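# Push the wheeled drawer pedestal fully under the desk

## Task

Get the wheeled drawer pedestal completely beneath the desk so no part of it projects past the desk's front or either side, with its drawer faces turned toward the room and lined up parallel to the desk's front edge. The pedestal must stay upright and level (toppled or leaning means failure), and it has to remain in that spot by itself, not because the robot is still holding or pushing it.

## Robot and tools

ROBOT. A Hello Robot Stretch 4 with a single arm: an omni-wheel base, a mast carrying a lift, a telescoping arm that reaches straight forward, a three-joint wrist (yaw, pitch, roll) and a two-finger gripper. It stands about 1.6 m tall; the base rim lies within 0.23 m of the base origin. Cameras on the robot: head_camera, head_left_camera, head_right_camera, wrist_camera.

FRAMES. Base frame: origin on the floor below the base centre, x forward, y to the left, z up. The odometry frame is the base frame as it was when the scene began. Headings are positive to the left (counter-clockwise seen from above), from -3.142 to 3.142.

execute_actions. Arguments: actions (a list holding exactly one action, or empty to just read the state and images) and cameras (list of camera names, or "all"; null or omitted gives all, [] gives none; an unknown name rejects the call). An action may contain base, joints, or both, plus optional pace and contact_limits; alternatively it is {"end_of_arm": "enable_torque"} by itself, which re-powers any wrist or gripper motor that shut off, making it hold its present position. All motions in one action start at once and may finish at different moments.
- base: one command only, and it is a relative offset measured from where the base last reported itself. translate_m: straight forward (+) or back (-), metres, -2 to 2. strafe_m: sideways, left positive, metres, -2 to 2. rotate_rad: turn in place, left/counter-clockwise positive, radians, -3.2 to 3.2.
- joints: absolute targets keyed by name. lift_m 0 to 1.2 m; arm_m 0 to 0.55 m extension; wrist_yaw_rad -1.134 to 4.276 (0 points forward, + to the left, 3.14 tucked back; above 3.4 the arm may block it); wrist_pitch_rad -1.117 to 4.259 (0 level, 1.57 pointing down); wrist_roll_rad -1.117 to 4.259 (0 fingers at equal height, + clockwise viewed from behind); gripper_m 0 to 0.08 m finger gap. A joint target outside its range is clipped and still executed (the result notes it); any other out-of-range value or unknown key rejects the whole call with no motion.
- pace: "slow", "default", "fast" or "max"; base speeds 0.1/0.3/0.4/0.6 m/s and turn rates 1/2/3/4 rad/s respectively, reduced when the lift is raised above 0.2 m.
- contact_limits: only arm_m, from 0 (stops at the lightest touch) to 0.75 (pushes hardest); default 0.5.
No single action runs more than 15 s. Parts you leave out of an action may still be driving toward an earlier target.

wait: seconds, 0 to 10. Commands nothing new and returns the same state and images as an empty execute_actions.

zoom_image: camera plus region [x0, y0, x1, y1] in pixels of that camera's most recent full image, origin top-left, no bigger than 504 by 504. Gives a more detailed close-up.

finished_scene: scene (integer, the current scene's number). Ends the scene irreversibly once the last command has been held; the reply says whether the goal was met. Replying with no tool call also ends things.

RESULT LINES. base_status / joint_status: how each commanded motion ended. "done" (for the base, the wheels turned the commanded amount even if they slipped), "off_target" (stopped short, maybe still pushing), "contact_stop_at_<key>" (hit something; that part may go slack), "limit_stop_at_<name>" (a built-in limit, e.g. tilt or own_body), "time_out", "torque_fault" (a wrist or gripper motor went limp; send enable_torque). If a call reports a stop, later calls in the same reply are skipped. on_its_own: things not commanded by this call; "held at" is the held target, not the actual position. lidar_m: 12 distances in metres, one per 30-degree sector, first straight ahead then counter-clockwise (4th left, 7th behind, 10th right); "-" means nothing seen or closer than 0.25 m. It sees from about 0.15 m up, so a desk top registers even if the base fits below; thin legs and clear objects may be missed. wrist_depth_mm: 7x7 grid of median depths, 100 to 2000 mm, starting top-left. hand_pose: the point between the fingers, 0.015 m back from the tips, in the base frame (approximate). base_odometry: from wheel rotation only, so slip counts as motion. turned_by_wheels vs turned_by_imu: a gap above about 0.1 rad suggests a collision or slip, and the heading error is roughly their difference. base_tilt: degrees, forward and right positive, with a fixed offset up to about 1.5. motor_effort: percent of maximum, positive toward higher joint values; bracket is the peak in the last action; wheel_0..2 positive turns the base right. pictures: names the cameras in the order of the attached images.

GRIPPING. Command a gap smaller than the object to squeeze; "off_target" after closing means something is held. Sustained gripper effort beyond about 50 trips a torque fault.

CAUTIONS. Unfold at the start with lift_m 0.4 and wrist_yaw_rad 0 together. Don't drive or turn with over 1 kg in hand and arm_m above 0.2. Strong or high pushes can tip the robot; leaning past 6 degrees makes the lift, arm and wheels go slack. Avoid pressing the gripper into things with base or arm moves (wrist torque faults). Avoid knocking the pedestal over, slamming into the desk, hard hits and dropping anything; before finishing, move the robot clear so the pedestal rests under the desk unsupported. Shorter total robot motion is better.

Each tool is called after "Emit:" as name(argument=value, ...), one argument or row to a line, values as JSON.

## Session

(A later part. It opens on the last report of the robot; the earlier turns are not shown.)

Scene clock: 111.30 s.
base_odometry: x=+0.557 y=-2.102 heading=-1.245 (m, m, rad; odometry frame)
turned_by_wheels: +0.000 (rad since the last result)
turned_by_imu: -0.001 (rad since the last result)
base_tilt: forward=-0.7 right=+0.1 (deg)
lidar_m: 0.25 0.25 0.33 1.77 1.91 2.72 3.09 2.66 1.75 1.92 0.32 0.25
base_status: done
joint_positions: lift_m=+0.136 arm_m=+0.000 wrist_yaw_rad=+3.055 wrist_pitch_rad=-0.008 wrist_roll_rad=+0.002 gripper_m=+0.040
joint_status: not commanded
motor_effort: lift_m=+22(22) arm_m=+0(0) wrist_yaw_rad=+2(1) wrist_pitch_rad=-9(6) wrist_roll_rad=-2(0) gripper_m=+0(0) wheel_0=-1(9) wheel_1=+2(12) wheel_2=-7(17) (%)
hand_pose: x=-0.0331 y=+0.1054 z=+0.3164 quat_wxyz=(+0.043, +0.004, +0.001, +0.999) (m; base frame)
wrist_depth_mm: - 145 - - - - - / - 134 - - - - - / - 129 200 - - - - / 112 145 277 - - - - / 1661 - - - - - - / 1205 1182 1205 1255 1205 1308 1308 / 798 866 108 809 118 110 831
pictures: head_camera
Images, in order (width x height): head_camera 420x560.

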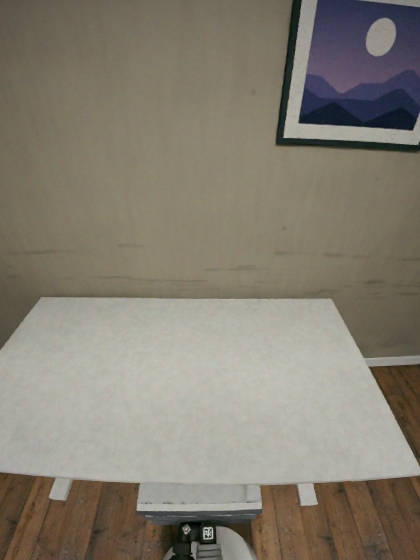

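Slope is about −0.01 against the desk's +0.015, so close enough. Finishing the push.

Emit:
execute_actions(
  actions=[
    {"base":{"translate_m":0.085}},
  ],
  cameras=[],
)

Emit:
execute_actions(
  actions=[
    {"base":{"translate_m":-0.2},"pace":"max"},
  ],
  cameras=["head_camera"],
)

Emit:
zoom_image(
  camera="head_camera",
  region=[40, 380, 340, 560],
)

Scene clock: 115.77 s.
base_odometry: x=+0.584 y=-2.182 heading=-1.245 (m, m, rad; odometry frame)
turned_by_wheels: +0.000 (rad since the last result)
turned_by_imu: -0.001 (rad since the last result)
base_tilt: forward=-0.8 right=+0.1 (deg)
lidar_m: 0.25 0.25 0.25 0.83 1.89 2.69 3.15 2.21 1.78 0.55 0.25 0.25
base_status: done
joint_positions: lift_m=+0.136 arm_m=+0.000 wrist_yaw_rad=+3.055 wrist_pitch_rad=-0.008 wrist_roll_rad=+0.002 gripper_m=+0.040
joint_status: not commanded
motor_effort: lift_m=+22(22) arm_m=+0(0) wrist_yaw_rad=+1(2) wrist_pitch_rad=-9(7) wrist_roll_rad=+0(1) gripper_m=+0(0) wheel_0=-1(4) wheel_1=+1(8) wheel_2=-4(24) (%)
hand_pose: x=-0.0331 y=+0.1054 z=+0.3164 quat_wxyz=(+0.043, +0.004, +0.001, +0.999) (m; base frame)
wrist_depth_mm: - 145 - - - - - / - 134 - - - - - / - 128 200 - - - - / 113 145 278 - - - - / 1708 - - - - - - / 1182 1205 1205 1205 1182 1205 1281 / 798 866 108 809 118 111 831
pictures: none
No camera images: the call's "cameras" was empty. Leave "cameras" out to get every camera's image.

Scene clock: 117.40 s.
base_odometry: x=+0.520 y=-1.993 heading=-1.245 (m, m, rad; odometry frame)
turned_by_wheels: +0.000 (rad since the last result)
turned_by_imu: +0.001 (rad since the last result)
base_tilt: forward=-0.8 right=+0.1 (deg)
lidar_m: 0.34 0.34 0.55 1.78 1.90 2.71 2.91 2.65 1.71 1.92 0.49 0.36
base_status: done
joint_positions: lift_m=+0.136 arm_m=+0.000 wrist_yaw_rad=+3.055 wrist_pitch_rad=-0.008 wrist_roll_rad=+0.002 gripper_m=+0.040
joint_status: not commanded
motor_effort: lift_m=+22(22) arm_m=+0(0) wrist_yaw_rad=+1(1) wrist_pitch_rad=-7(9) wrist_roll_rad=-1(1) gripper_m=+0(0) wheel_0=+1(5) wheel_1=+1(6) wheel_2=+0(13) (%)
hand_pose: x=-0.0331 y=+0.1054 z=+0.3164 quat_wxyz=(+0.043, +0.004, +0.001, +0.999) (m; base frame)
wrist_depth_mm: - 145 - - - - - / - 134 - - - - - / - 128 200 - - - - / 113 145 278 - - - - / 1708 - - - - - - / 1205 1205 1205 1229 1205 1255 1255 / 809 866 108 798 117 110 854
pictures: head_camera
Images, in order (width x height): head_camera 420x560.

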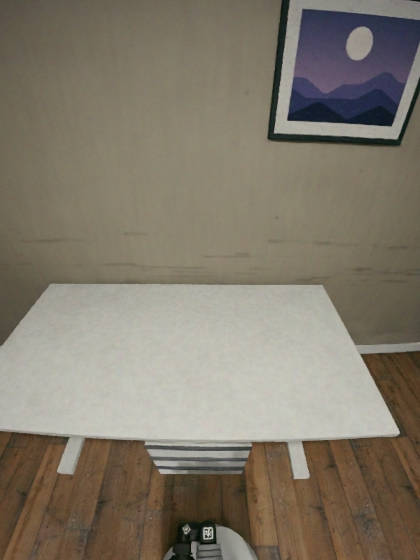

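Region (40, 380, 340, 560) of head_camera's 420x560 image, scaled by 1.680, with more detail than that image has; it fills the top 302 rows of this view, and the rest is white.

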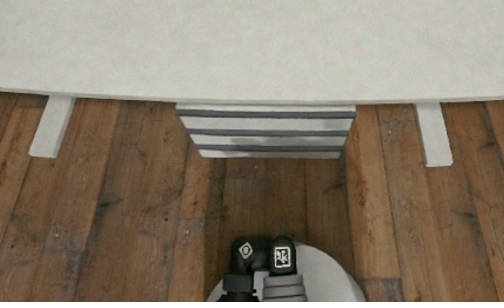

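Emit:
finished_scene(
  scene=2,
)

The scene is finished: the task was done.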